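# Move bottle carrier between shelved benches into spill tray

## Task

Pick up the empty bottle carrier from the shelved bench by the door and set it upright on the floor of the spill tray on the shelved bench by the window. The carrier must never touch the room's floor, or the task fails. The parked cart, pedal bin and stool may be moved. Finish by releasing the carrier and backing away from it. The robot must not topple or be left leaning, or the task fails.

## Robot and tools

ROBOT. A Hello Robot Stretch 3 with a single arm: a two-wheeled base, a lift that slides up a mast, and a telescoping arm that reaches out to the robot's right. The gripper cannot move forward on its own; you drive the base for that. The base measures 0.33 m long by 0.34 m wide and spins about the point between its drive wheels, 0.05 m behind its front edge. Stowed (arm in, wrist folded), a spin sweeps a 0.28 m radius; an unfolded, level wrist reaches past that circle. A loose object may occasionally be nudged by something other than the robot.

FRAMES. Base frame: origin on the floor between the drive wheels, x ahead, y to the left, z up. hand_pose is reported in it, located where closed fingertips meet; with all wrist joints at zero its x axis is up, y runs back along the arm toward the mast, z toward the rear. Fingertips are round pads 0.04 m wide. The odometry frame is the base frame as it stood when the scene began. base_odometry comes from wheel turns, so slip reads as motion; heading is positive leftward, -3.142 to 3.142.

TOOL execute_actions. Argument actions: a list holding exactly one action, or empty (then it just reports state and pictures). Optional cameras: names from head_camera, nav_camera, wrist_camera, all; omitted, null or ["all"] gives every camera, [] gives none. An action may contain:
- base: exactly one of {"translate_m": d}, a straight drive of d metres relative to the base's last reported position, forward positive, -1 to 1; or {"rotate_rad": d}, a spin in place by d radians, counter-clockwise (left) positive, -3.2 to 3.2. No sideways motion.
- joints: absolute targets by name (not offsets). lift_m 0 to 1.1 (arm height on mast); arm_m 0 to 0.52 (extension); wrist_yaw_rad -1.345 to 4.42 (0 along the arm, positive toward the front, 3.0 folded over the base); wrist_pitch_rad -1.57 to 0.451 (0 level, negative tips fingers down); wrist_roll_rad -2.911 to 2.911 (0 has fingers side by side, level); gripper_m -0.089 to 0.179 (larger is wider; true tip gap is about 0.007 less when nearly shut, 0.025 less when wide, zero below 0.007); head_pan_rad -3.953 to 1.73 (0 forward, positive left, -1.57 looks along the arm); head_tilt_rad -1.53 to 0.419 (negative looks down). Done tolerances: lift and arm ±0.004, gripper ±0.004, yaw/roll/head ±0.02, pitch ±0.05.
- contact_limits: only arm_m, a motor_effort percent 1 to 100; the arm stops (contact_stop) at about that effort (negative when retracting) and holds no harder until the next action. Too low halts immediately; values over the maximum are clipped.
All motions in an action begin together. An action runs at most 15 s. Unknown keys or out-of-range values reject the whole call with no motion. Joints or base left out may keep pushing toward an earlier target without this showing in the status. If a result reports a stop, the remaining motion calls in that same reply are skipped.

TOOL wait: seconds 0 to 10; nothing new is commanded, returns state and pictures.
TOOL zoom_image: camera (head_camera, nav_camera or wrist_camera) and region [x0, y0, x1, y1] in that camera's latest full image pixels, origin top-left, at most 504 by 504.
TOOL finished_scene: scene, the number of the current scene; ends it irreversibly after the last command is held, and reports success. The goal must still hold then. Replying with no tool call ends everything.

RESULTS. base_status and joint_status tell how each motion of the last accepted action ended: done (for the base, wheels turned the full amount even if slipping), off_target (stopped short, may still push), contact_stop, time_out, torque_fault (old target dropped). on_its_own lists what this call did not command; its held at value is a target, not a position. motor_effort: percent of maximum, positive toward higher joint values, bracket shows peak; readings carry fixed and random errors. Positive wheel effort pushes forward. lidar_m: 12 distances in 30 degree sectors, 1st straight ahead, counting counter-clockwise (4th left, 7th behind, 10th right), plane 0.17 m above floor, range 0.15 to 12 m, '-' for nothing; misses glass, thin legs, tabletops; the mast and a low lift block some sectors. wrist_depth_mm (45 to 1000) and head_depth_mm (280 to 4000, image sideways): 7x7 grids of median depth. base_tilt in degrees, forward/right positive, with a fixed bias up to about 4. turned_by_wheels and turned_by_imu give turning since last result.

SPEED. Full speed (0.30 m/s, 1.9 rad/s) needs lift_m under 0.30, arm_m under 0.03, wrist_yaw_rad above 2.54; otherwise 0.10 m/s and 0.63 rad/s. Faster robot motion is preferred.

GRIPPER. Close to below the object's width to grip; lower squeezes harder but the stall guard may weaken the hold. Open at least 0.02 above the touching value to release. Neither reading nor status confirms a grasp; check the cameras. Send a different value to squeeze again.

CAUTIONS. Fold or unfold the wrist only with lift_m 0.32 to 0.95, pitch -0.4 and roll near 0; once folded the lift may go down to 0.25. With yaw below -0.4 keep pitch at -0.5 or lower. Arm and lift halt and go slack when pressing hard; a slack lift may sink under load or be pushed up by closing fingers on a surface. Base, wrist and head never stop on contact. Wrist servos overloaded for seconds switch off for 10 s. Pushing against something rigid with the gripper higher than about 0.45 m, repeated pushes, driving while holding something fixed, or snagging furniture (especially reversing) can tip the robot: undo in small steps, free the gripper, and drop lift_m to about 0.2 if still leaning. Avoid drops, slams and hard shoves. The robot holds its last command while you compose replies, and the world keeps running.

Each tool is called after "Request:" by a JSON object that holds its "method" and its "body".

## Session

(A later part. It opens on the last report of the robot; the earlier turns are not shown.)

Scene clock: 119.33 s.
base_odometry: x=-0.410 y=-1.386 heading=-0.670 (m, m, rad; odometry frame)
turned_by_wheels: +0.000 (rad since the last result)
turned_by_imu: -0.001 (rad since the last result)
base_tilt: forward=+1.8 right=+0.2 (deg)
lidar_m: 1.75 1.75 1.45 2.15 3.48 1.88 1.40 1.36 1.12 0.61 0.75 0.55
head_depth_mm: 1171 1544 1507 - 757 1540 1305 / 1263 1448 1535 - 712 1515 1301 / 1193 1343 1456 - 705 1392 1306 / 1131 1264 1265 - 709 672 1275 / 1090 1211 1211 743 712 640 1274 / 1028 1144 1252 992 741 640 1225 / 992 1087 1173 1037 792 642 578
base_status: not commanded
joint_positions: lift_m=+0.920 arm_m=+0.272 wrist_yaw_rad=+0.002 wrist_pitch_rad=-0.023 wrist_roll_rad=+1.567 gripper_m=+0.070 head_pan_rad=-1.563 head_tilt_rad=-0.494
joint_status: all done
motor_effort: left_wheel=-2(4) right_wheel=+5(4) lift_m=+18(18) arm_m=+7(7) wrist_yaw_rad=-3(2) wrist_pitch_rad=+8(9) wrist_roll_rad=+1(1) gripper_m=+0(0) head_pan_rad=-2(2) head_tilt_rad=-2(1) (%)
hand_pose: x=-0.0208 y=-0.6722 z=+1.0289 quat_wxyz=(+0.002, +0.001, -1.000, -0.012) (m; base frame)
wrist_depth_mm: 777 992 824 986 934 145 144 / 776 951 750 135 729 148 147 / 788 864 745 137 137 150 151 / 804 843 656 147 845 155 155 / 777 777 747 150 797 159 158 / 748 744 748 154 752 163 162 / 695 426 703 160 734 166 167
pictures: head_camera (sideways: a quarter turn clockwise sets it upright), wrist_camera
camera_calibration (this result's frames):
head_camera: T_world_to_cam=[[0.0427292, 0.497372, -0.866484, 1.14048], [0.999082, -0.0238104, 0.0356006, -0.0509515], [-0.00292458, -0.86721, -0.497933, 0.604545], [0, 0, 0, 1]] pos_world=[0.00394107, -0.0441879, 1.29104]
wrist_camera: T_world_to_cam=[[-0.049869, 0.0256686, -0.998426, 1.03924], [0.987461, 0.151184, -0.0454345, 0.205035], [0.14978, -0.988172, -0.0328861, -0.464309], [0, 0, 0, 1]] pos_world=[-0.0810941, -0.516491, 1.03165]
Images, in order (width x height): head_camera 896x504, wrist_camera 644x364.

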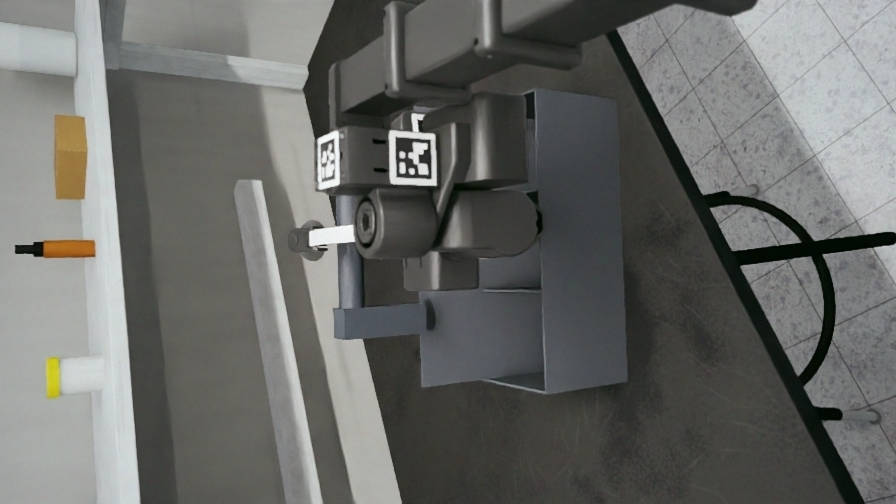

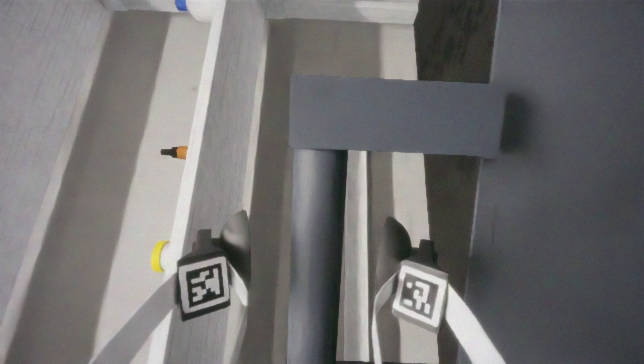

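Request:
{"method": "execute_actions", "body": {"actions": [{"joints":{"arm_m":0.278,"gripper_m":-0.01}}], "cameras": ["wrist_camera"]}}

Request:
{"method": "execute_actions", "body": {"actions": [{"joints":{"lift_m":1.0}}], "cameras": ["head_camera","wrist_camera"]}}

Scene clock: 125.47 s.
base_odometry: x=-0.410 y=-1.386 heading=-0.670 (m, m, rad; odometry frame)
turned_by_wheels: +0.000 (rad since the last result)
turned_by_imu: -0.001 (rad since the last result)
base_tilt: forward=+1.6 right=+0.2 (deg)
lidar_m: 1.74 1.74 1.44 2.14 3.49 1.88 1.40 1.36 1.13 0.61 0.75 0.55
head_depth_mm: 1165 1544 1511 - - 1550 1302 / 1263 1449 1524 - 712 1507 1303 / 1191 1344 1466 - 704 1392 1303 / 1136 1270 1355 - 713 674 1277 / 1091 1209 1216 741 710 638 1281 / 1025 1145 1249 990 742 640 1230 / 992 1093 1172 1037 794 640 579
base_status: not commanded
joint_positions: lift_m=+0.920 arm_m=+0.278 wrist_yaw_rad=+0.002 wrist_pitch_rad=-0.023 wrist_roll_rad=+1.567 gripper_m=-0.009 head_pan_rad=-1.563 head_tilt_rad=-0.494
joint_status: all done
motor_effort: left_wheel=-3(3) right_wheel=+5(5) lift_m=+18(19) arm_m=+6(7) wrist_yaw_rad=-2(2) wrist_pitch_rad=+9(9) wrist_roll_rad=+1(1) gripper_m=-17(90) head_pan_rad=-2(2) head_tilt_rad=-2(2) (%)
hand_pose: x=-0.0208 y=-0.6782 z=+1.0287 quat_wxyz=(+0.002, +0.001, -1.000, -0.012) (m; base frame)
wrist_depth_mm: 780 985 824 1000 945 137 136 / 778 917 744 127 127 138 139 / 771 860 652 128 129 130 142 / 786 831 653 137 817 147 146 / 745 779 594 138 782 150 150 / 737 737 - 142 692 154 153 / 715 694 703 147 722 157 158
pictures: wrist_camera
camera_calibration (this result's frames):
wrist_camera: T_world_to_cam=[[-0.0497172, 0.0261196, -0.998422, 1.03957], [0.987468, 0.151204, -0.0452161, 0.205726], [0.149784, -0.988157, -0.0333097, -0.469809], [0, 0, 0, 1]] pos_world=[-0.0810936, -0.522505, 1.03158]
Images, in order (width x height): wrist_camera 644x364.

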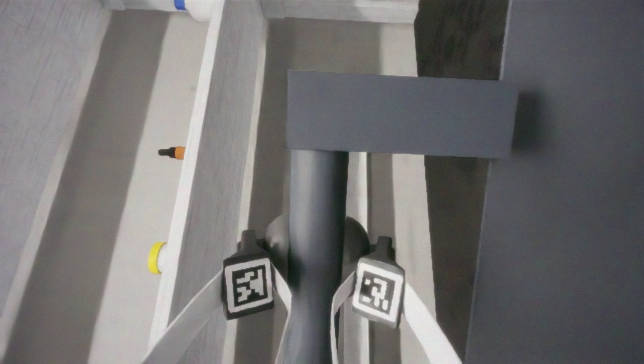

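Scene clock: 127.03 s.
base_odometry: x=-0.410 y=-1.386 heading=-0.670 (m, m, rad; odometry frame)
turned_by_wheels: +0.000 (rad since the last result)
turned_by_imu: +0.000 (rad since the last result)
base_tilt: forward=+1.7 right=+0.3 (deg)
lidar_m: 1.74 1.74 1.45 2.15 3.47 1.88 1.40 1.36 1.13 0.61 0.75 0.55
head_depth_mm: 1170 1519 - 978 807 1552 1303 / 1263 1417 - 716 733 1509 1303 / 1192 1327 - 704 714 1387 1299 / 1134 1261 - 700 674 673 1276 / 1087 1211 666 707 669 640 1282 / 1027 1146 1235 913 741 640 1226 / 993 1090 1173 1040 792 641 578
base_status: not commanded
joint_positions: lift_m=+1.000 arm_m=+0.278 wrist_yaw_rad=+0.002 wrist_pitch_rad=-0.051 wrist_roll_rad=+1.567 gripper_m=-0.009 head_pan_rad=-1.563 head_tilt_rad=-0.494
joint_status: all done
motor_effort: left_wheel=-3(3) right_wheel=+4(5) lift_m=+30(31) arm_m=+6(6) wrist_yaw_rad=-2(3) wrist_pitch_rad=+19(20) wrist_roll_rad=+1(1) gripper_m=-19(18) head_pan_rad=-2(2) head_tilt_rad=-3(2) (%)
hand_pose: x=-0.0208 y=-0.6773 z=+1.1009 quat_wxyz=(+0.002, +0.001, -1.000, -0.026) (m; base frame)
wrist_depth_mm: 701 970 814 979 972 587 135 / 710 911 901 126 126 138 138 / 719 858 832 128 129 130 142 / 721 817 800 139 828 146 145 / 750 783 656 138 792 150 149 / 726 741 514 141 781 153 153 / 695 703 553 149 708 157 157
pictures: head_camera (sideways: a quarter turn clockwise sets it upright), wrist_camera
camera_calibration (this result's frames):
head_camera: T_world_to_cam=[[0.0427293, 0.497372, -0.866484, 1.14048], [0.999082, -0.0238105, 0.0356006, -0.0509515], [-0.00292468, -0.86721, -0.497933, 0.604545], [0, 0, 0, 1]] pos_world=[0.00394107, -0.0441879, 1.29104]
wrist_camera: T_world_to_cam=[[-0.0496775, 0.0539652, -0.997306, 1.12927], [0.987471, 0.152398, -0.0409411, 0.204954], [0.149779, -0.986845, -0.0608598, -0.435251], [0, 0, 0, 1]] pos_world=[-0.0810956, -0.521701, 1.10813]
Images, in order (width x height): head_camera 896x504, wrist_camera 644x364.

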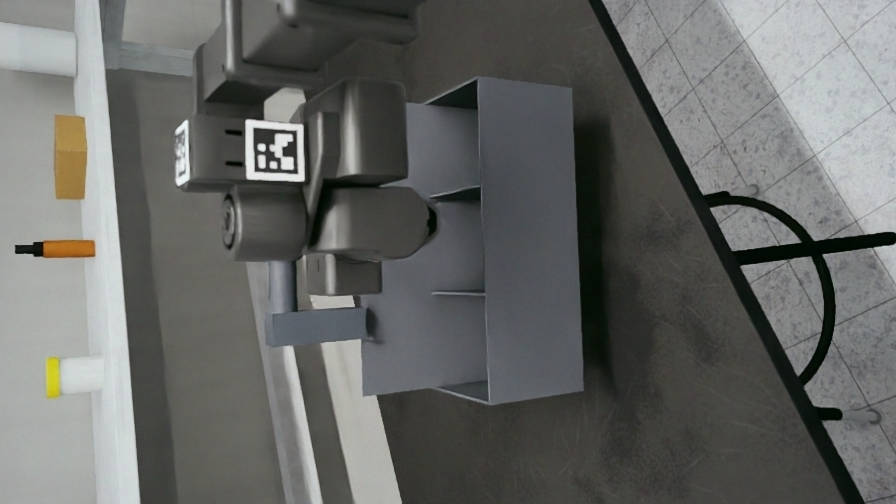

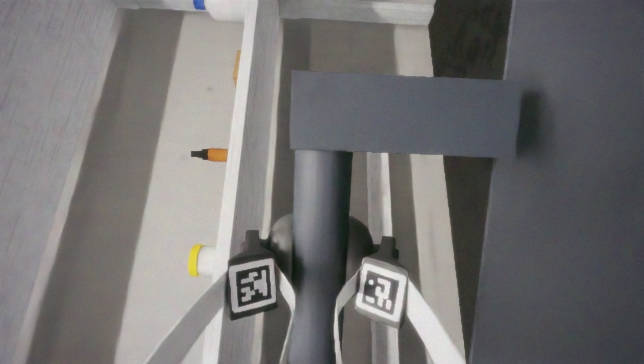

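Request:
{"method": "execute_actions", "body": {"actions": [{"base":{"rotate_rad":-0.92},"joints":{"arm_m":0.02,"gripper_m":-0.02,"head_pan_rad":-3.14,"head_tilt_rad":-0.4}}], "cameras": ["nav_camera","wrist_camera"]}}

Request:
{"method": "execute_actions", "body": {"actions": [{"base":{"translate_m":-1.0},"joints":{"lift_m":1.08}}], "cameras": ["head_camera","wrist_camera"]}}

Request:
{"method": "execute_actions", "body": {"actions": [{"base":{"translate_m":-1.0}}]}}

Scene clock: 142.27 s.
base_odometry: x=-0.410 y=-1.386 heading=-1.590 (m, m, rad; odometry frame)
turned_by_wheels: -0.920 (rad since the last result)
turned_by_imu: -0.915 (rad since the last result)
base_tilt: forward=+1.8 right=+0.3 (deg)
lidar_m: 1.07 0.55 1.79 1.45 1.49 2.39 2.95 1.68 1.36 1.13 1.14 0.61
head_depth_mm: 3031 3254 3508 - - - - / 3106 3253 3548 - - - - / 3087 3311 3611 - - - - / 3148 3351 3661 3288 2070 - - / 3201 3445 3705 2978 2137 - - / 3216 3491 3819 2987 2156 - - / 3262 3567 3855 2974 2166 - -
base_status: done
joint_positions: lift_m=+1.000 arm_m=+0.020 wrist_yaw_rad=-0.001 wrist_pitch_rad=-0.051 wrist_roll_rad=+1.568 gripper_m=-0.016 head_pan_rad=-3.133 head_tilt_rad=-0.408
joint_status: gripper_m off_target (ended at -0.016, target -0.020); the others done
motor_effort: left_wheel=+3(7) right_wheel=-4(10) lift_m=+30(30) arm_m=-5(5) wrist_yaw_rad=+1(2) wrist_pitch_rad=+20(20) wrist_roll_rad=+1(1) gripper_m=-22(67) head_pan_rad=-2(31) head_tilt_rad=+4(12) (%)
hand_pose: x=-0.0216 y=-0.4200 z=+1.1009 quat_wxyz=(+0.002, +0.000, -1.000, -0.026) (m; base frame)
wrist_depth_mm: - - - - - - 134 / - - - 126 126 137 137 / - - - 128 128 129 141 / - - - 137 - 146 144 / - - - 137 - 148 149 / - - - 140 846 152 152 / - - - 148 - 155 156
pictures: nav_camera (sideways: a quarter turn counterclockwise sets it upright), wrist_camera
camera_calibration (this result's frames):
nav_camera: T_world_to_cam=[[-0.396946, 0.0491426, 0.916525, -1.15055], [-0.0160657, 0.998041, -0.0604714, 0.129304], [-0.917701, -0.0387285, -0.395379, 0.474077], [0, 0, 0, 1]] pos_world=[-0.0195684, -0.0541489, 1.24977]
wrist_camera: T_world_to_cam=[[-0.0488064, 0.05411, -0.997341, 1.11547], [0.987943, 0.149501, -0.0402354, 0.164496], [0.146926, -0.98728, -0.0607542, -0.181648], [0, 0, 0, 1]] pos_world=[-0.0813817, -0.264288, 1.10809]
Images, in order (width x height): nav_camera 672x504, wrist_camera 644x364.

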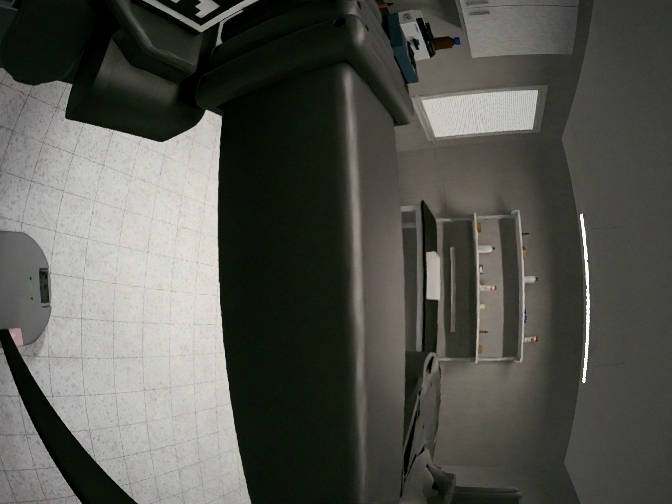

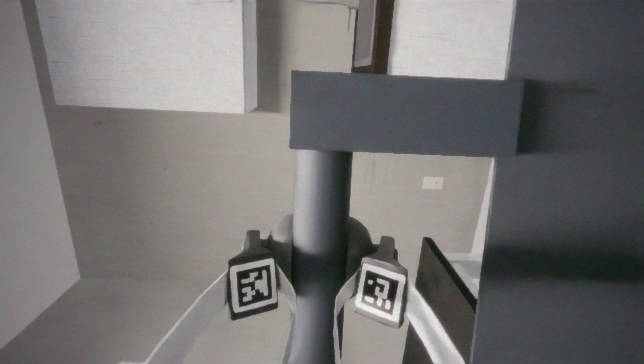

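Scene clock: 153.27 s.
base_odometry: x=-0.392 y=-0.386 heading=-1.590 (m, m, rad; odometry frame)
turned_by_wheels: +0.000 (rad since the last result)
turned_by_imu: -0.003 (rad since the last result)
base_tilt: forward=+1.8 right=+0.2 (deg)
lidar_m: 1.50 2.40 1.53 1.51 1.71 1.92 1.96 1.97 1.21 1.20 1.32 1.67
head_depth_mm: 2176 - - - - 1669 1374 / 2174 - - - - 1646 1373 / 2218 - - - - 1654 1385 / 2232 - - - - 1649 1381 / 2280 - - - - 1664 1390 / 2308 - - - - 1659 1384 / 2349 - - - - 1659 1393
base_status: done
joint_positions: lift_m=+1.080 arm_m=+0.020 wrist_yaw_rad=-0.001 wrist_pitch_rad=-0.051 wrist_roll_rad=+1.568 gripper_m=-0.016 head_pan_rad=-3.133 head_tilt_rad=-0.408
joint_status: all done
motor_effort: left_wheel=+3(4) right_wheel=-4(9) lift_m=+30(31) arm_m=-4(5) wrist_yaw_rad=+1(1) wrist_pitch_rad=+19(20) wrist_roll_rad=+1(1) gripper_m=-21(22) head_pan_rad=-2(2) head_tilt_rad=+3(3) (%)
hand_pose: x=-0.0216 y=-0.4200 z=+1.1809 quat_wxyz=(+0.002, +0.000, -1.000, -0.026) (m; base frame)
wrist_depth_mm: - - - - 907 850 134 / - - - 125 126 138 138 / - - - 128 128 129 142 / - - - 138 - 145 144 / - - - 137 - 149 149 / - - - 140 - 153 152 / - - - 148 - 156 156
pictures: head_camera (sideways: a quarter turn clockwise sets it upright), wrist_camera
camera_calibration (this result's frames):
head_camera: T_world_to_cam=[[0.421326, -0.0429395, -0.905892, 1.18957], [-0.019741, -0.999076, 0.038175, -0.0480924], [-0.906694, 0.00179908, -0.421784, 0.510972], [0, 0, 0, 1]] pos_world=[-0.038852, 0.00211243, 1.29498]
wrist_camera: T_world_to_cam=[[-0.048805, 0.0541098, -0.997342, 1.19526], [0.987943, 0.149501, -0.040234, 0.167713], [0.146927, -0.98728, -0.0607538, -0.176788], [0, 0, 0, 1]] pos_world=[-0.0813817, -0.264288, 1.18809]
Images, in order (width x height): head_camera 896x504, wrist_camera 644x364.

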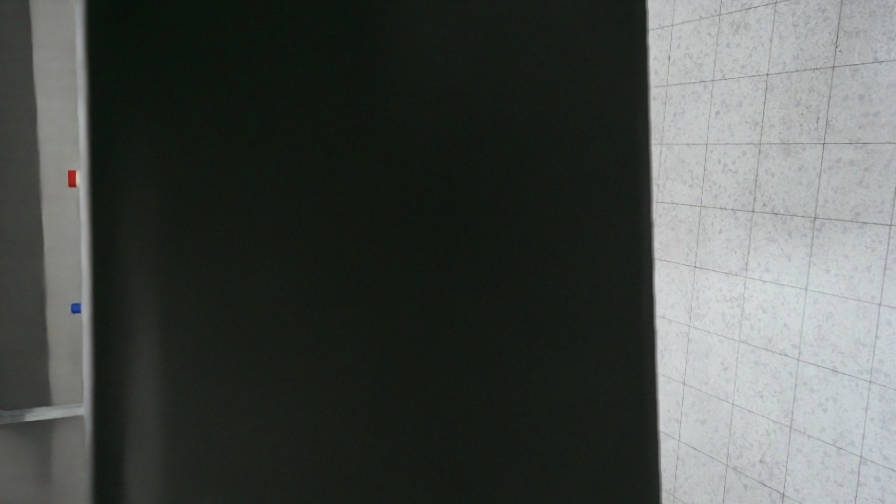

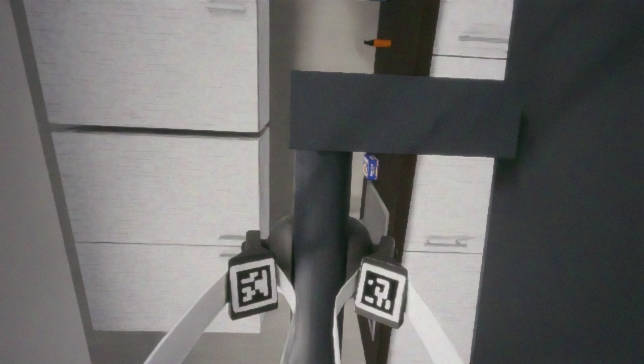

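Scene clock: 164.27 s.
base_odometry: x=-0.373 y=+0.614 heading=-1.589 (m, m, rad; odometry frame)
turned_by_wheels: +0.000 (rad since the last result)
turned_by_imu: -0.003 (rad since the last result)
base_tilt: forward=+1.7 right=+0.3 (deg)
lidar_m: 2.48 2.07 1.72 1.69 1.13 1.49 1.47 1.02 1.67 1.08 1.14 1.78
head_depth_mm: 1324 - - - - 1675 1374 / 1324 - - - - 1644 1377 / 1353 - - - - 1656 1377 / 1365 - - - - 1648 1383 / 1370 - - - - 1654 1387 / 1411 - - - - 1663 1391 / 1417 - - - - 1663 1384
base_status: done
joint_positions: lift_m=+1.080 arm_m=+0.020 wrist_yaw_rad=-0.001 wrist_pitch_rad=-0.051 wrist_roll_rad=+1.568 gripper_m=-0.016 head_pan_rad=-3.133 head_tilt_rad=-0.408
joint_status: not commanded
motor_effort: left_wheel=+2(3) right_wheel=-3(8) lift_m=+30(30) arm_m=-4(5) wrist_yaw_rad=+0(0) wrist_pitch_rad=+19(20) wrist_roll_rad=+1(0) gripper_m=-22(22) head_pan_rad=-2(2) head_tilt_rad=+3(3) (%)
hand_pose: x=-0.0216 y=-0.4200 z=+1.1809 quat_wxyz=(+0.002, +0.000, -1.000, -0.026) (m; base frame)
wrist_depth_mm: - - - - - - 135 / - - - 126 125 137 138 / - - - 127 128 128 141 / - - - 138 - 146 145 / - - - 137 904 149 149 / - - - 140 944 153 152 / - - - 148 - 156 156
pictures: head_camera (sideways: a quarter turn clockwise sets it upright), nav_camera (sideways: a quarter turn counterclockwise sets it upright), wrist_camera
camera_calibration (this result's frames):
head_camera: T_world_to_cam=[[0.421302, -0.0429398, -0.905903, 1.18959], [-0.0197402, -0.999076, 0.0381758, -0.0480934], [-0.906706, 0.00179919, -0.42176, 0.51094], [0, 0, 0, 1]] pos_world=[-0.0388522, 0.00211244, 1.29498]
nav_camera: T_world_to_cam=[[-0.396868, 0.0491434, 0.916559, -1.1506], [-0.0160706, 0.998041, -0.0604707, 0.129303], [-0.917735, -0.0387285, -0.395301, 0.473976], [0, 0, 0, 1]] pos_world=[-0.0195728, -0.0541489, 1.24977]
wrist_camera: T_world_to_cam=[[-0.0488052, 0.0541098, -0.997342, 1.19526], [0.987943, 0.149501, -0.0402343, 0.167714], [0.146927, -0.98728, -0.0607539, -0.176788], [0, 0, 0, 1]] pos_world=[-0.0813817, -0.264288, 1.18809]
Images, in order (width x height): head_camera 896x504, nav_camera 672x504, wrist_camera 644x364.

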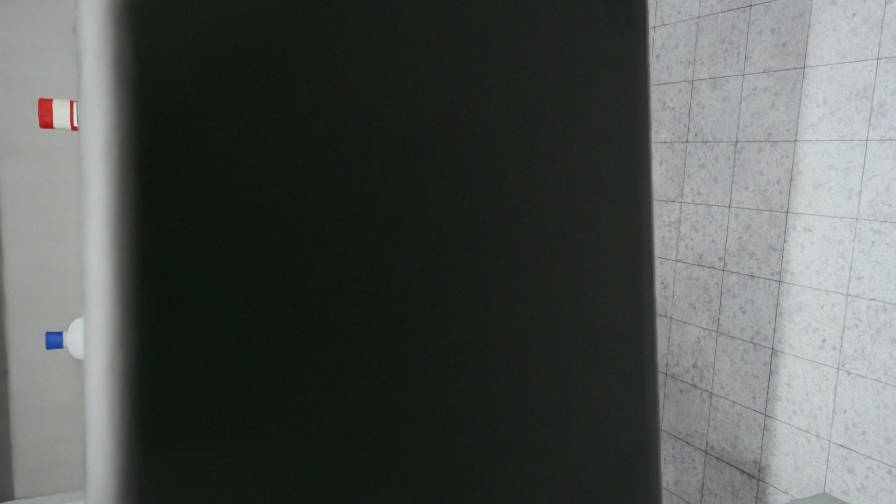

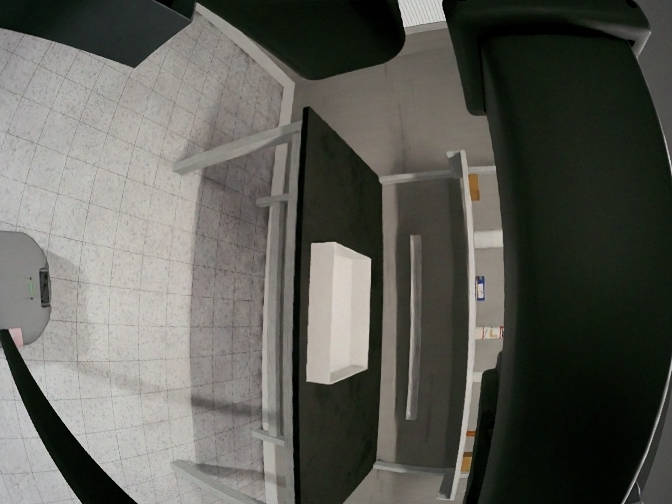

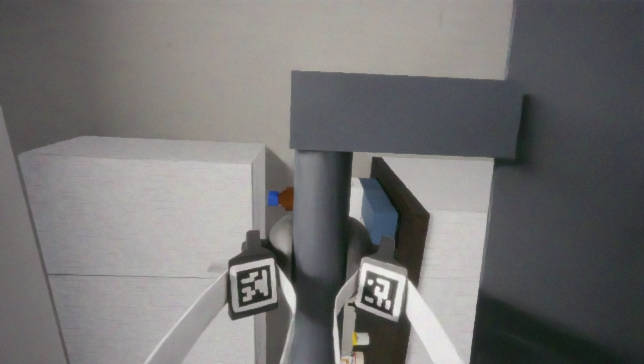

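Request:
{"method": "execute_actions", "body": {"actions": [{"base":{"translate_m":-0.25},"joints":{"lift_m":1.095}}], "cameras": []}}

Request:
{"method": "execute_actions", "body": {"actions": [{"base":{"rotate_rad":-1.69},"joints":{"head_pan_rad":-1.57,"head_tilt_rad":-0.6}}]}}

Scene clock: 172.23 s.
base_odometry: x=-0.368 y=+0.864 heading=-1.589 (m, m, rad; odometry frame)
turned_by_wheels: +0.000 (rad since the last result)
turned_by_imu: -0.001 (rad since the last result)
base_tilt: forward=+1.7 right=+0.2 (deg)
lidar_m: 2.74 2.12 1.76 1.68 1.68 1.24 1.22 0.81 1.63 1.31 1.14 1.71
head_depth_mm: - - - - 867 705 1372 / - - - - 871 710 1381 / - - - - 872 732 1378 / - - - - 875 736 1384 / - - - - 842 751 1384 / - - - - 886 784 1389 / - - - - 889 795 1392
base_status: done
joint_positions: lift_m=+1.095 arm_m=+0.020 wrist_yaw_rad=-0.001 wrist_pitch_rad=-0.051 wrist_roll_rad=+1.568 gripper_m=-0.016 head_pan_rad=-3.133 head_tilt_rad=-0.408
joint_status: all done
motor_effort: left_wheel=+3(4) right_wheel=-3(8) lift_m=+30(31) arm_m=-5(4) wrist_yaw_rad=+1(0) wrist_pitch_rad=+20(19) wrist_roll_rad=+1(1) gripper_m=-22(21) head_pan_rad=-2(3) head_tilt_rad=+3(3) (%)
hand_pose: x=-0.0216 y=-0.4200 z=+1.1959 quat_wxyz=(+0.002, +0.000, -1.000, -0.026) (m; base frame)
wrist_depth_mm: - - - - - - 135 / - - - 126 126 138 138 / - - - 128 128 128 141 / - - - 138 - 145 145 / - - - 137 - 149 148 / - - - 140 995 153 153 / - - - 148 961 156 157
pictures: none
No camera images: the call's "cameras" was empty. Leave "cameras" out to get every camera's image.

Scene clock: 175.87 s.
base_odometry: x=-0.368 y=+0.864 heading=+3.004 (m, m, rad; odometry frame)
turned_by_wheels: -1.690 (rad since the last result)
turned_by_imu: -1.679 (rad since the last result)
base_tilt: forward=+1.7 right=+0.1 (deg)
lidar_m: 1.62 1.13 1.51 2.74 2.31 1.79 1.68 0.99 1.26 1.23 0.81 0.84
head_depth_mm: - - - - 387 1404 1237 / - - - - 385 1406 1235 / - - - - 389 1381 1239 / - - - 456 378 1371 1234 / 1162 341 - 438 376 1374 1241 / 1166 344 397 443 381 1384 1238 / 1169 1298 410 439 378 1387 1243
base_status: done
joint_positions: lift_m=+1.095 arm_m=+0.020 wrist_yaw_rad=+0.000 wrist_pitch_rad=-0.051 wrist_roll_rad=+1.568 gripper_m=-0.016 head_pan_rad=-1.577 head_tilt_rad=-0.592
joint_status: all done
motor_effort: left_wheel=+3(7) right_wheel=-3(8) lift_m=+30(30) arm_m=-5(5) wrist_yaw_rad=+0(0) wrist_pitch_rad=+20(19) wrist_roll_rad=+1(1) gripper_m=-22(22) head_pan_rad=+2(31) head_tilt_rad=-2(17) (%)
hand_pose: x=-0.0215 y=-0.4200 z=+1.1959 quat_wxyz=(+0.002, +0.000, -1.000, -0.026) (m; base frame)
wrist_depth_mm: 978 862 - - - 768 135 / - 857 - 125 126 138 138 / - 886 - 127 128 129 141 / - 904 - 138 - 146 145 / - 917 - 137 - 149 149 / - - - 140 - 153 152 / - 942 - 147 - 156 157
pictures: head_camera (sideways: a quarter turn clockwise sets it upright), nav_camera (sideways: a quarter turn counterclockwise sets it upright), wrist_camera
camera_calibration (this result's frames):
head_camera: T_world_to_cam=[[0.0501672, 0.579325, -0.813552, 1.07141], [0.998633, -0.0410729, 0.0323325, -0.0466897], [-0.0146839, -0.814061, -0.580593, 0.712162], [0, 0, 0, 1]] pos_world=[0.00333333, -0.0428704, 1.28664]
nav_camera: T_world_to_cam=[[-0.0560221, -0.557166, 0.828509, -1.03783], [-0.9981, 0.00993675, -0.0608071, 0.135717], [0.025647, -0.830342, -0.556664, 0.678184], [0, 0, 0, 1]] pos_world=[0.0599237, -0.0164702, 1.24563]
wrist_camera: T_world_to_cam=[[-0.0488266, 0.05409, -0.997342, 1.21022], [0.987881, 0.14991, -0.0402331, 0.168382], [0.147336, -0.987219, -0.0607541, -0.175856], [0, 0, 0, 1]] pos_world=[-0.0813407, -0.264312, 1.20309]
Images, in order (width x height): head_camera 896x504, nav_camera 672x504, wrist_camera 644x364.

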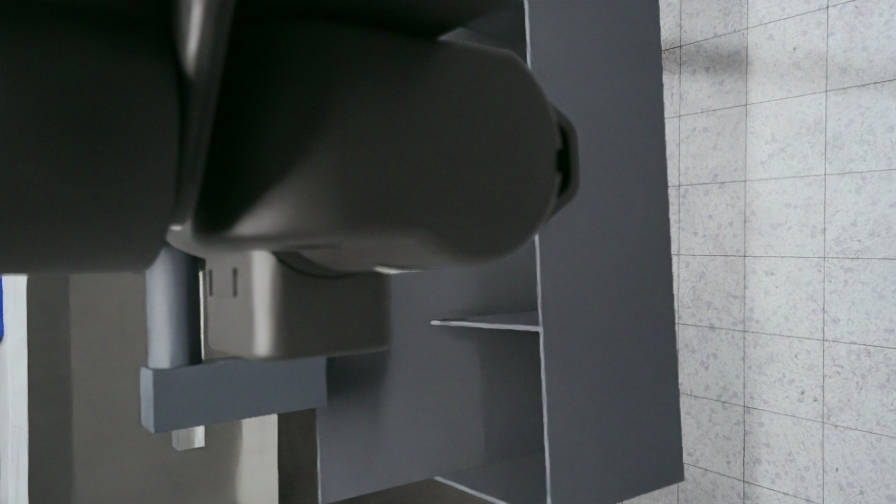

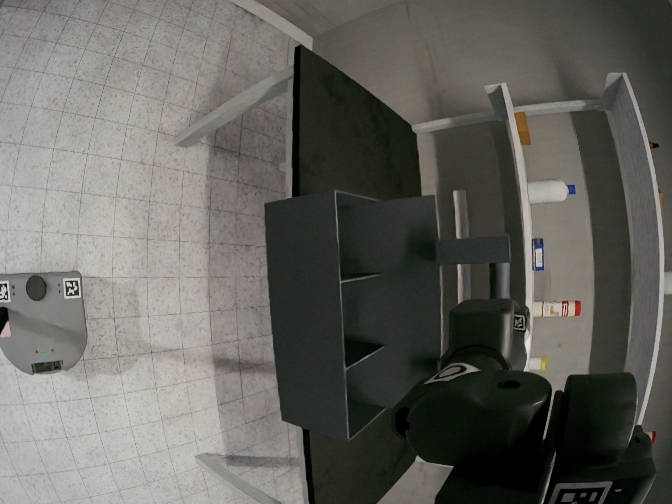

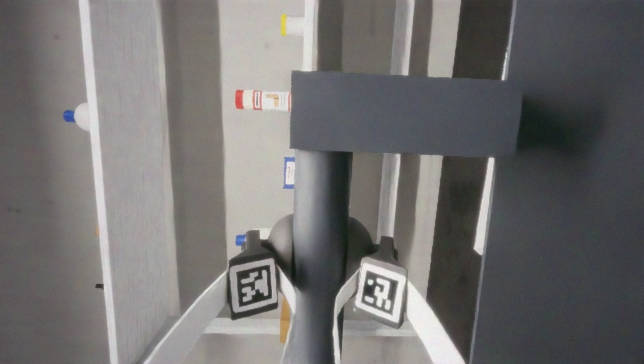

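Request:
{"method": "execute_actions", "body": {"actions": [{"base":{"rotate_rad":-0.04},"joints":{"arm_m":0.33}}]}}

Scene clock: 188.83 s.
base_odometry: x=-0.368 y=+0.864 heading=+2.964 (m, m, rad; odometry frame)
turned_by_wheels: -0.040 (rad since the last result)
turned_by_imu: -0.040 (rad since the last result)
base_tilt: forward=+1.8 right=+0.4 (deg)
lidar_m: 1.62 1.14 1.44 2.74 2.39 1.80 1.68 0.99 1.28 1.22 0.83 0.81
head_depth_mm: 1173 1263 1169 878 812 1435 1238 / 1155 1238 658 846 803 1437 1233 / - 668 644 847 800 1440 1238 / - 670 641 848 750 1442 1240 / 808 661 635 849 752 1446 1235 / 1157 679 643 849 753 1442 1242 / 1154 1258 1186 888 777 1449 1245
base_status: done
joint_positions: lift_m=+1.095 arm_m=+0.330 wrist_yaw_rad=+0.000 wrist_pitch_rad=-0.051 wrist_roll_rad=+1.568 gripper_m=-0.016 head_pan_rad=-1.577 head_tilt_rad=-0.592
joint_status: all done
motor_effort: left_wheel=+3(7) right_wheel=-3(7) lift_m=+30(30) arm_m=+6(8) wrist_yaw_rad=+0(0) wrist_pitch_rad=+19(20) wrist_roll_rad=+1(1) gripper_m=-21(22) head_pan_rad=+2(2) head_tilt_rad=-2(3) (%)
hand_pose: x=-0.0215 y=-0.7292 z=+1.1959 quat_wxyz=(+0.002, +0.000, -1.000, -0.026) (m; base frame)
wrist_depth_mm: 578 727 740 751 764 755 135 / 579 739 749 126 126 138 138 / 592 769 771 127 128 129 142 / 590 803 810 138 819 146 145 / 600 808 831 137 841 149 149 / 598 847 849 140 862 153 152 / 620 857 877 148 923 155 156
pictures: head_camera (sideways: a quarter turn clockwise sets it upright), nav_camera (sideways: a quarter turn counterclockwise sets it upright), wrist_camera
camera_calibration (this result's frames):
head_camera: T_world_to_cam=[[0.050168, 0.579443, -0.813467, 1.0713], [0.998633, -0.0410777, 0.0323274, -0.0466831], [-0.0146835, -0.813977, -0.580712, 0.712316], [0, 0, 0, 1]] pos_world=[0.00333333, -0.0428682, 1.28663]
nav_camera: T_world_to_cam=[[-0.0560229, -0.557286, 0.828428, -1.03773], [-0.9981, 0.0099457, -0.0608066, 0.135716], [0.0256474, -0.830261, -0.556785, 0.678341], [0, 0, 0, 1]] pos_world=[0.0599238, -0.0164621, 1.24563]
wrist_camera: T_world_to_cam=[[-0.0488273, 0.0540909, -0.997341, 1.22694], [0.987884, 0.149891, -0.0402349, 0.214729], [0.147316, -0.987222, -0.0607543, -0.481116], [0, 0, 0, 1]] pos_world=[-0.0813427, -0.573521, 1.20309]
Images, in order (width x height): head_camera 896x504, nav_camera 672x504, wrist_camera 644x364.

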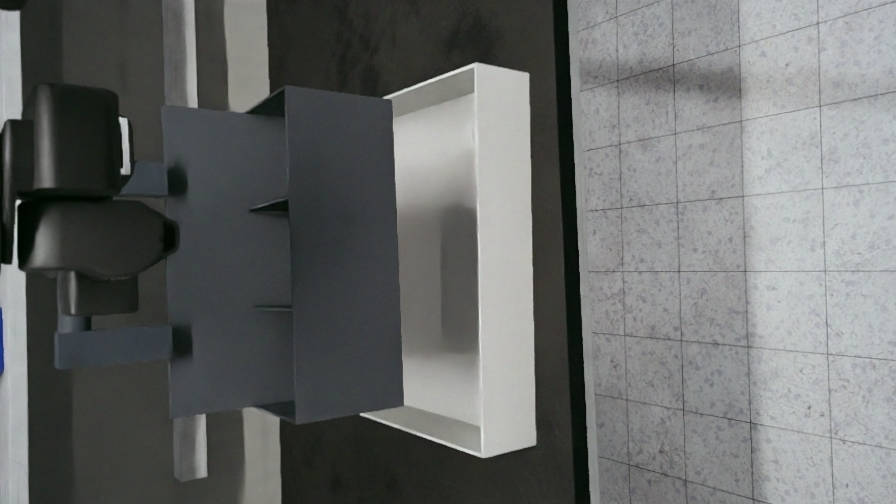

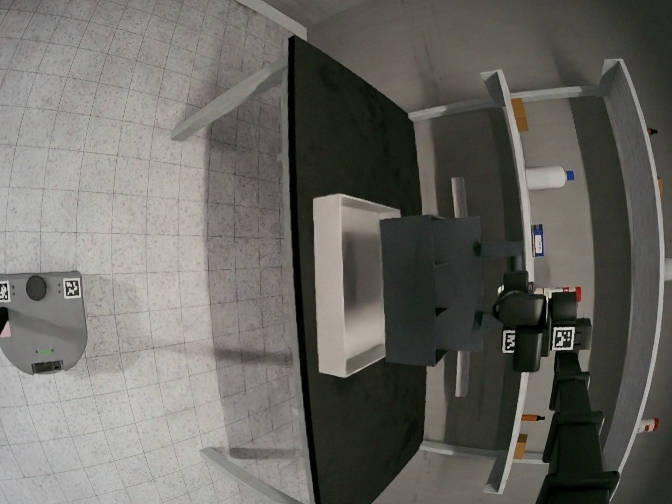

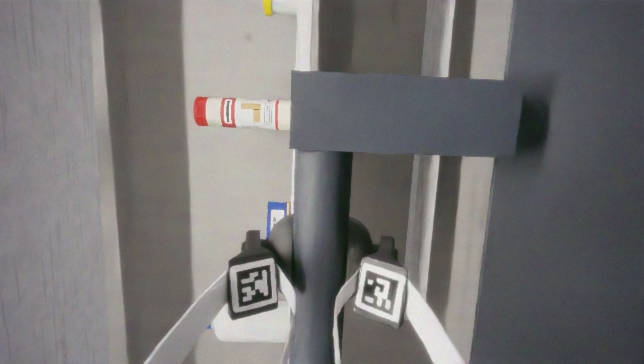

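Request:
{"method": "execute_actions", "body": {"actions": [{"joints":{"arm_m":0.375,"lift_m":1.01}}]}}

Scene clock: 197.77 s.
base_odometry: x=-0.368 y=+0.864 heading=+2.964 (m, m, rad; odometry frame)
turned_by_wheels: +0.000 (rad since the last result)
turned_by_imu: -0.001 (rad since the last result)
base_tilt: forward=+1.7 right=+0.2 (deg)
lidar_m: 1.62 1.14 1.44 2.74 2.39 1.81 1.68 0.99 1.28 1.22 0.83 0.81
head_depth_mm: 1154 - 1115 878 811 1438 1235 / 1136 1325 1115 768 806 1441 1238 / 1133 - 760 738 801 1442 1235 / 1144 - 760 733 751 1447 1243 / 1159 731 755 730 750 1441 1236 / 1160 1228 790 839 753 1440 1241 / 1160 1264 1182 890 776 1448 1249
base_status: not commanded
joint_positions: lift_m=+1.010 arm_m=+0.375 wrist_yaw_rad=+0.000 wrist_pitch_rad=-0.051 wrist_roll_rad=+1.568 gripper_m=-0.016 head_pan_rad=-1.577 head_tilt_rad=-0.592
joint_status: all done
motor_effort: left_wheel=+3(2) right_wheel=-3(3) lift_m=+20(25) arm_m=+7(7) wrist_yaw_rad=+0(0) wrist_pitch_rad=+20(20) wrist_roll_rad=+1(1) gripper_m=-21(22) head_pan_rad=+2(2) head_tilt_rad=-3(2) (%)
hand_pose: x=-0.0215 y=-0.7743 z=+1.1115 quat_wxyz=(+0.002, +0.000, -1.000, -0.026) (m; base frame)
wrist_depth_mm: 675 685 669 695 711 599 135 / 686 695 524 126 126 137 138 / 719 729 534 127 128 129 141 / 731 736 740 138 757 146 145 / 751 749 453 138 811 149 149 / 738 778 780 140 817 153 152 / 735 810 582 147 858 156 156
pictures: head_camera (sideways: a quarter turn clockwise sets it upright), nav_camera (sideways: a quarter turn counterclockwise sets it upright), wrist_camera
camera_calibration (this result's frames):
head_camera: T_world_to_cam=[[0.050168, 0.579443, -0.813467, 1.0713], [0.998633, -0.0410776, 0.0323274, -0.0466831], [-0.0146834, -0.813977, -0.580711, 0.712315], [0, 0, 0, 1]] pos_world=[0.00333334, -0.0428682, 1.28663]
nav_camera: T_world_to_cam=[[-0.0560229, -0.557286, 0.828428, -1.03773], [-0.9981, 0.00994558, -0.0608066, 0.135716], [0.0256475, -0.830261, -0.556785, 0.678341], [0, 0, 0, 1]] pos_world=[0.0599238, -0.0164621, 1.24563]
wrist_camera: T_world_to_cam=[[-0.0488271, 0.054091, -0.997342, 1.14515], [0.987884, 0.149891, -0.0402347, 0.218076], [0.147316, -0.987222, -0.0607543, -0.530676], [0, 0, 0, 1]] pos_world=[-0.0813427, -0.618525, 1.11864]
Images, in order (width x height): head_camera 896x504, nav_camera 672x504, wrist_camera 644x364.

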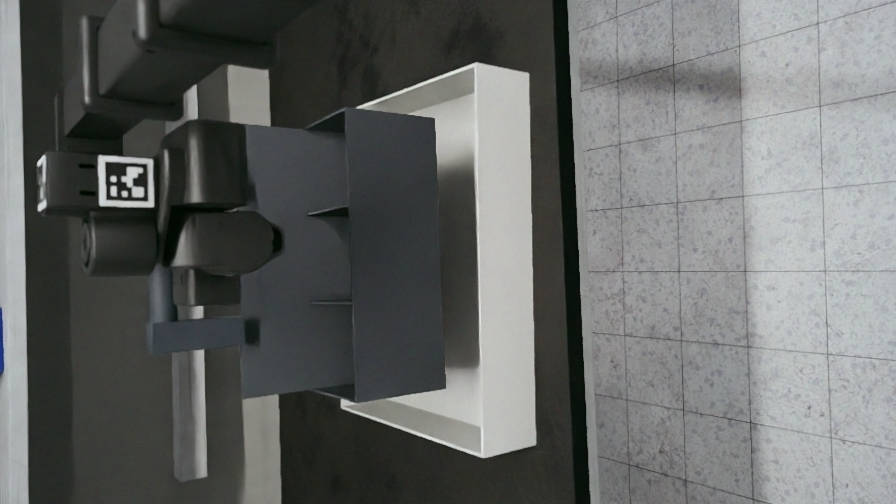

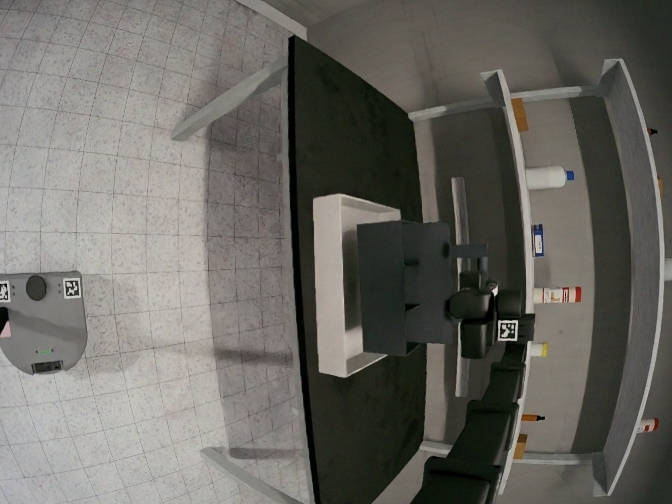

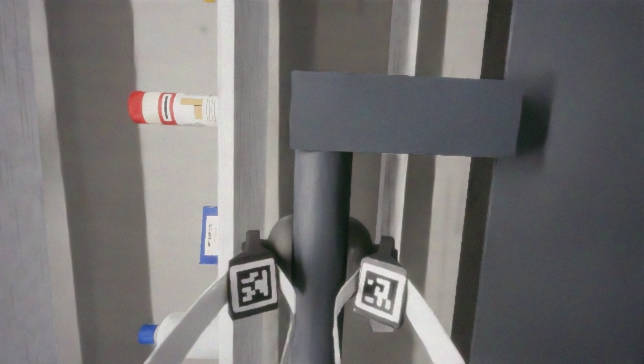

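Request:
{"method": "execute_actions", "body": {"actions": [{"joints":{"lift_m":0.94}}], "cameras": ["head_camera"]}}

Scene clock: 206.03 s.
base_odometry: x=-0.368 y=+0.864 heading=+2.964 (m, m, rad; odometry frame)
turned_by_wheels: +0.000 (rad since the last result)
turned_by_imu: -0.001 (rad since the last result)
base_tilt: forward=+1.8 right=+0.2 (deg)
lidar_m: 1.62 1.14 1.44 2.73 2.39 1.81 1.68 1.00 1.28 1.22 0.83 0.82
head_depth_mm: 1173 1258 - - 1198 1439 1236 / 1166 1241 990 768 805 1439 1240 / 1166 1238 826 753 798 1442 1240 / 1160 1232 - 749 750 1438 1239 / 1159 1232 796 742 752 1449 1243 / 1157 1250 1183 803 753 1440 1244 / 1154 1260 1185 887 776 1445 1245
base_status: not commanded
joint_positions: lift_m=+0.940 arm_m=+0.375 wrist_yaw_rad=+0.000 wrist_pitch_rad=-0.051 wrist_roll_rad=+1.568 gripper_m=-0.016 head_pan_rad=-1.577 head_tilt_rad=-0.592
joint_status: all done
motor_effort: left_wheel=+3(2) right_wheel=-3(4) lift_m=+21(20) arm_m=+7(7) wrist_yaw_rad=+0(0) wrist_pitch_rad=+20(20) wrist_roll_rad=+1(1) gripper_m=-21(22) head_pan_rad=+2(2) head_tilt_rad=-1(2) (%)
hand_pose: x=-0.0215 y=-0.7743 z=+1.0415 quat_wxyz=(+0.002, +0.000, -1.000, -0.026) (m; base frame)
wrist_depth_mm: 678 688 630 699 706 485 134 / 691 685 639 126 126 138 138 / 720 527 653 127 128 129 141 / 750 736 669 138 753 146 145 / 764 747 586 137 794 149 148 / 779 788 489 140 688 153 153 / 807 566 810 148 851 156 155
pictures: head_camera (sideways: a quarter turn clockwise sets it upright)
camera_calibration (this result's frames):
head_camera: T_world_to_cam=[[0.0501679, 0.579443, -0.813467, 1.0713], [0.998633, -0.0410774, 0.0323274, -0.0466831], [-0.0146833, -0.813977, -0.580711, 0.712315], [0, 0, 0, 1]] pos_world=[0.00333334, -0.0428682, 1.28663]
Images, in order (width x height): head_camera 896x504.

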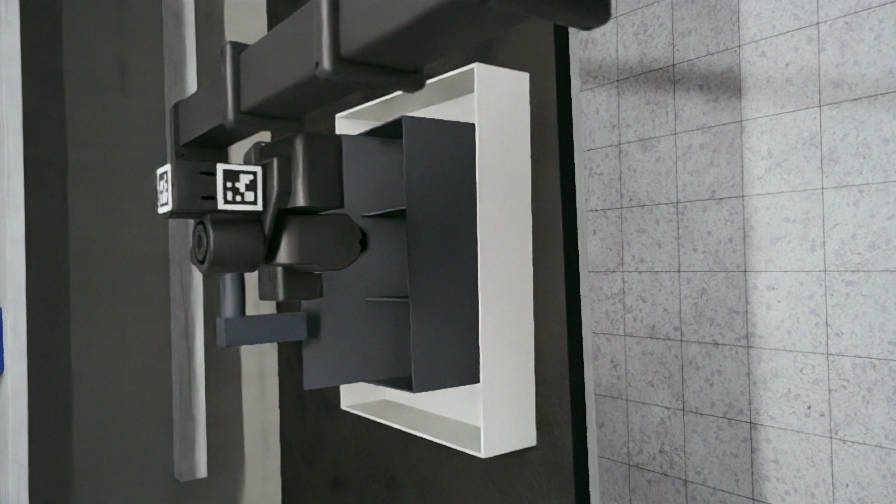

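Request:
{"method": "execute_actions", "body": {"actions": [{"joints":{"lift_m":0.925}}], "cameras": []}}

Scene clock: 208.63 s.
base_odometry: x=-0.368 y=+0.864 heading=+2.964 (m, m, rad; odometry frame)
turned_by_wheels: +0.000 (rad since the last result)
turned_by_imu: +0.000 (rad since the last result)
base_tilt: forward=+1.8 right=+0.2 (deg)
lidar_m: 1.62 1.14 1.44 2.73 2.39 1.81 1.68 0.99 1.27 1.22 0.83 0.82
head_depth_mm: 1173 1263 1290 - 810 1437 1239 / 1167 1241 - 768 804 1438 1236 / 1167 1235 - 763 799 1443 1241 / 1163 1231 - 773 750 1448 1236 / 1162 1199 813 768 750 1442 1239 / 1159 1246 1184 806 753 1447 1240 / 1157 1263 1187 888 777 1446 1247
base_status: not commanded
joint_positions: lift_m=+0.925 arm_m=+0.375 wrist_yaw_rad=-0.001 wrist_pitch_rad=-0.031 wrist_roll_rad=+1.568 gripper_m=-0.016 head_pan_rad=-1.577 head_tilt_rad=-0.592
joint_status: all done
motor_effort: left_wheel=+2(3) right_wheel=-3(3) lift_m=+18(19) arm_m=+6(7) wrist_yaw_rad=+0(1) wrist_pitch_rad=+12(20) wrist_roll_rad=+1(1) gripper_m=-20(21) head_pan_rad=+2(2) head_tilt_rad=-2(2) (%)
hand_pose: x=-0.0215 y=-0.7750 z=+1.0318 quat_wxyz=(+0.002, +0.000, -1.000, -0.016) (m; base frame)
wrist_depth_mm: 695 682 620 699 676 137 136 / 712 706 625 126 126 139 139 / 727 527 655 128 129 130 143 / 740 753 673 136 758 146 146 / 768 758 583 137 793 150 150 / 785 796 509 140 683 153 154 / 818 572 774 146 833 157 158
pictures: none
No camera images: the call's "cameras" was empty. Leave "cameras" out to get every camera's image.

Load is off. Release.

Request:
{"method": "execute_actions", "body": {"actions": [{"joints":{"gripper_m":0.07}}], "cameras": ["wrist_camera"]}}

Request:
{"method": "execute_actions", "body": {"actions": [{"joints":{"arm_m":0.0}}]}}

Scene clock: 214.80 s.
base_odometry: x=-0.368 y=+0.864 heading=+2.964 (m, m, rad; odometry frame)
turned_by_wheels: +0.000 (rad since the last result)
turned_by_imu: -0.001 (rad since the last result)
base_tilt: forward=+1.8 right=+0.3 (deg)
lidar_m: 1.62 1.14 1.44 2.74 2.40 1.81 1.68 0.99 1.27 1.22 0.83 0.82
head_depth_mm: 1167 1259 1289 - 811 1442 1237 / 1167 1237 - 766 804 1440 1236 / 1164 1232 - 762 799 1446 1237 / 1164 1227 - 773 749 1449 1238 / 1161 1201 814 767 750 1442 1246 / 1158 1242 1185 806 752 1449 1244 / 1156 1259 1185 889 777 1450 1247
base_status: not commanded
joint_positions: lift_m=+0.925 arm_m=+0.375 wrist_yaw_rad=-0.001 wrist_pitch_rad=-0.024 wrist_roll_rad=+1.568 gripper_m=+0.070 head_pan_rad=-1.577 head_tilt_rad=-0.592
joint_status: all done
motor_effort: left_wheel=+2(3) right_wheel=-4(3) lift_m=+18(18) arm_m=+7(7) wrist_yaw_rad=+0(0) wrist_pitch_rad=+9(12) wrist_roll_rad=+1(1) gripper_m=+1(81) head_pan_rad=+3(2) head_tilt_rad=-3(2) (%)
hand_pose: x=-0.0215 y=-0.7752 z=+1.0336 quat_wxyz=(+0.002, +0.000, -1.000, -0.012) (m; base frame)
wrist_depth_mm: 687 695 598 699 696 489 135 / 714 706 614 126 126 139 139 / 740 526 617 128 128 129 142 / 776 740 649 138 743 146 146 / 763 775 721 141 786 149 149 / 783 812 803 143 799 154 153 / 818 578 686 147 855 156 156
pictures: wrist_camera
camera_calibration (this result's frames):
wrist_camera: T_world_to_cam=[[-0.0488281, 0.0268891, -0.998445, 1.04753], [0.987906, 0.148588, -0.044311, 0.218322], [0.147166, -0.988534, -0.0338192, -0.565179], [0, 0, 0, 1]] pos_world=[-0.0813581, -0.619305, 1.03646]
Images, in order (width x height): wrist_camera 644x364.

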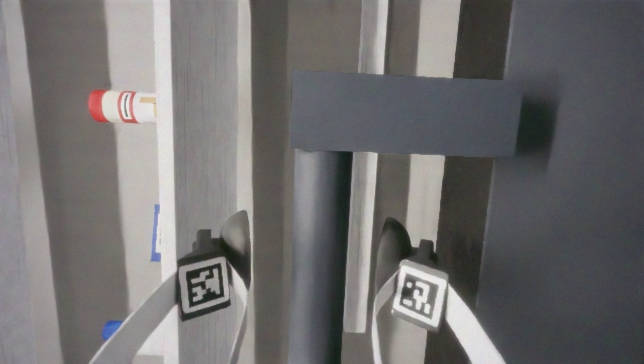

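Scene clock: 218.77 s.
base_odometry: x=-0.368 y=+0.864 heading=+2.964 (m, m, rad; odometry frame)
turned_by_wheels: +0.000 (rad since the last result)
turned_by_imu: -0.001 (rad since the last result)
base_tilt: forward=+1.7 right=+0.0 (deg)
lidar_m: 1.62 1.14 1.44 2.74 2.40 1.81 1.68 0.99 1.28 1.22 0.83 0.81
head_depth_mm: 1171 1264 1169 876 746 - - / 1166 1254 1173 783 752 - - / 1173 1239 812 762 751 - - / 1164 1200 1238 773 748 - 1239 / 1161 1202 815 766 753 1451 1240 / 1157 1244 1188 806 753 1447 1242 / 1157 1259 1185 887 777 1449 1244
base_status: not commanded
joint_positions: lift_m=+0.925 arm_m=+0.001 wrist_yaw_rad=-0.001 wrist_pitch_rad=-0.023 wrist_roll_rad=+1.568 gripper_m=+0.070 head_pan_rad=-1.577 head_tilt_rad=-0.592
joint_status: all done
motor_effort: left_wheel=+2(3) right_wheel=-3(3) lift_m=+19(18) arm_m=-5(6) wrist_yaw_rad=+0(0) wrist_pitch_rad=+9(9) wrist_roll_rad=+1(1) gripper_m=+1(1) head_pan_rad=+2(2) head_tilt_rad=-3(3) (%)
hand_pose: x=-0.0215 y=-0.4017 z=+1.0338 quat_wxyz=(+0.002, +0.000, -1.000, -0.012) (m; base frame)
wrist_depth_mm: 808 - - - - 422 324 / 855 - - - 574 404 323 / 878 - 910 - 523 410 318 / 922 - - - 531 357 332 / - - - - 534 368 346 / - - - - - 374 345 / - - - - 890 386 361
pictures: head_camera (sideways: a quarter turn clockwise sets it upright), nav_camera (sideways: a quarter turn counterclockwise sets it upright), wrist_camera
camera_calibration (this result's frames):
head_camera: T_world_to_cam=[[0.0501024, 0.579453, -0.813464, 1.0713], [0.998637, -0.0409646, 0.0323272, -0.0466829], [-0.0145912, -0.813976, -0.580716, 0.71232], [0, 0, 0, 1]] pos_world=[0.0033382, -0.0428684, 1.28663]
nav_camera: T_world_to_cam=[[-0.0559598, -0.557297, 0.828426, -1.03773], [-0.998101, 0.00983284, -0.0608066, 0.135716], [0.0257415, -0.830255, -0.556789, 0.678346], [0, 0, 0, 1]] pos_world=[0.0599256, -0.0164557, 1.24563]
wrist_camera: T_world_to_cam=[[-0.0488289, 0.0257852, -0.998474, 1.03735], [0.987906, 0.14854, -0.0444761, 0.162998], [0.147166, -0.98857, -0.0327264, -0.197167], [0, 0, 0, 1]] pos_world=[-0.0813581, -0.245873, 1.03657]
Images, in order (width x height): head_camera 896x504, nav_camera 672x504, wrist_camera 644x364.

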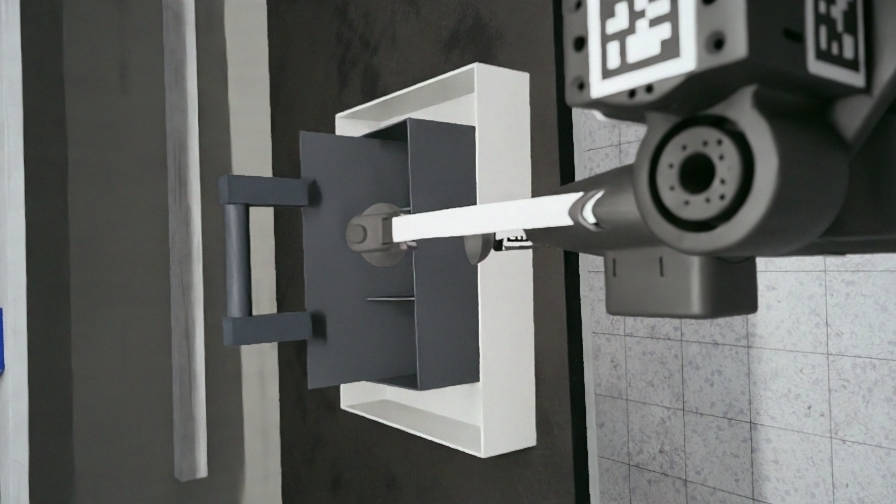

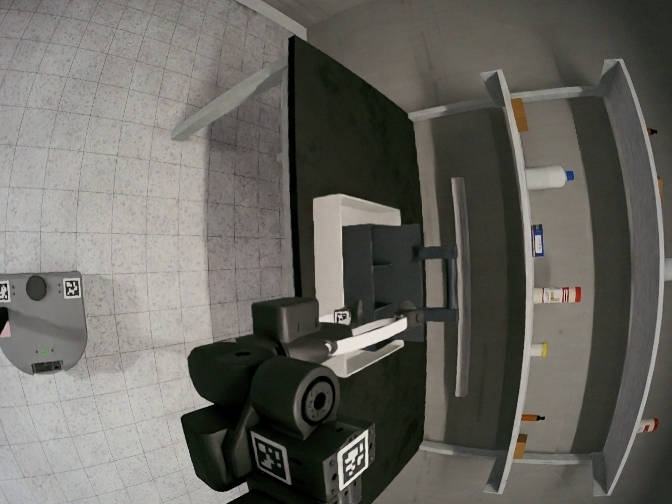

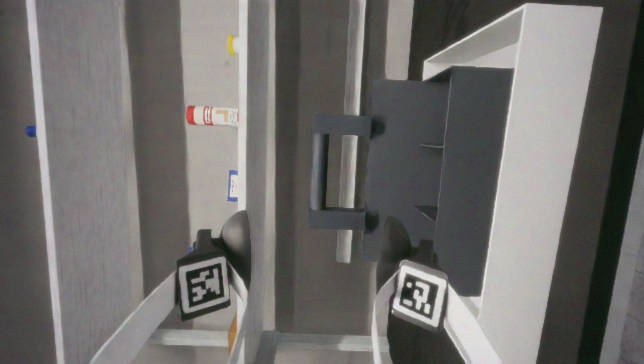

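Request:
{"method": "finished_scene", "body": {"scene": 1}}

The scene is finished: the task was done.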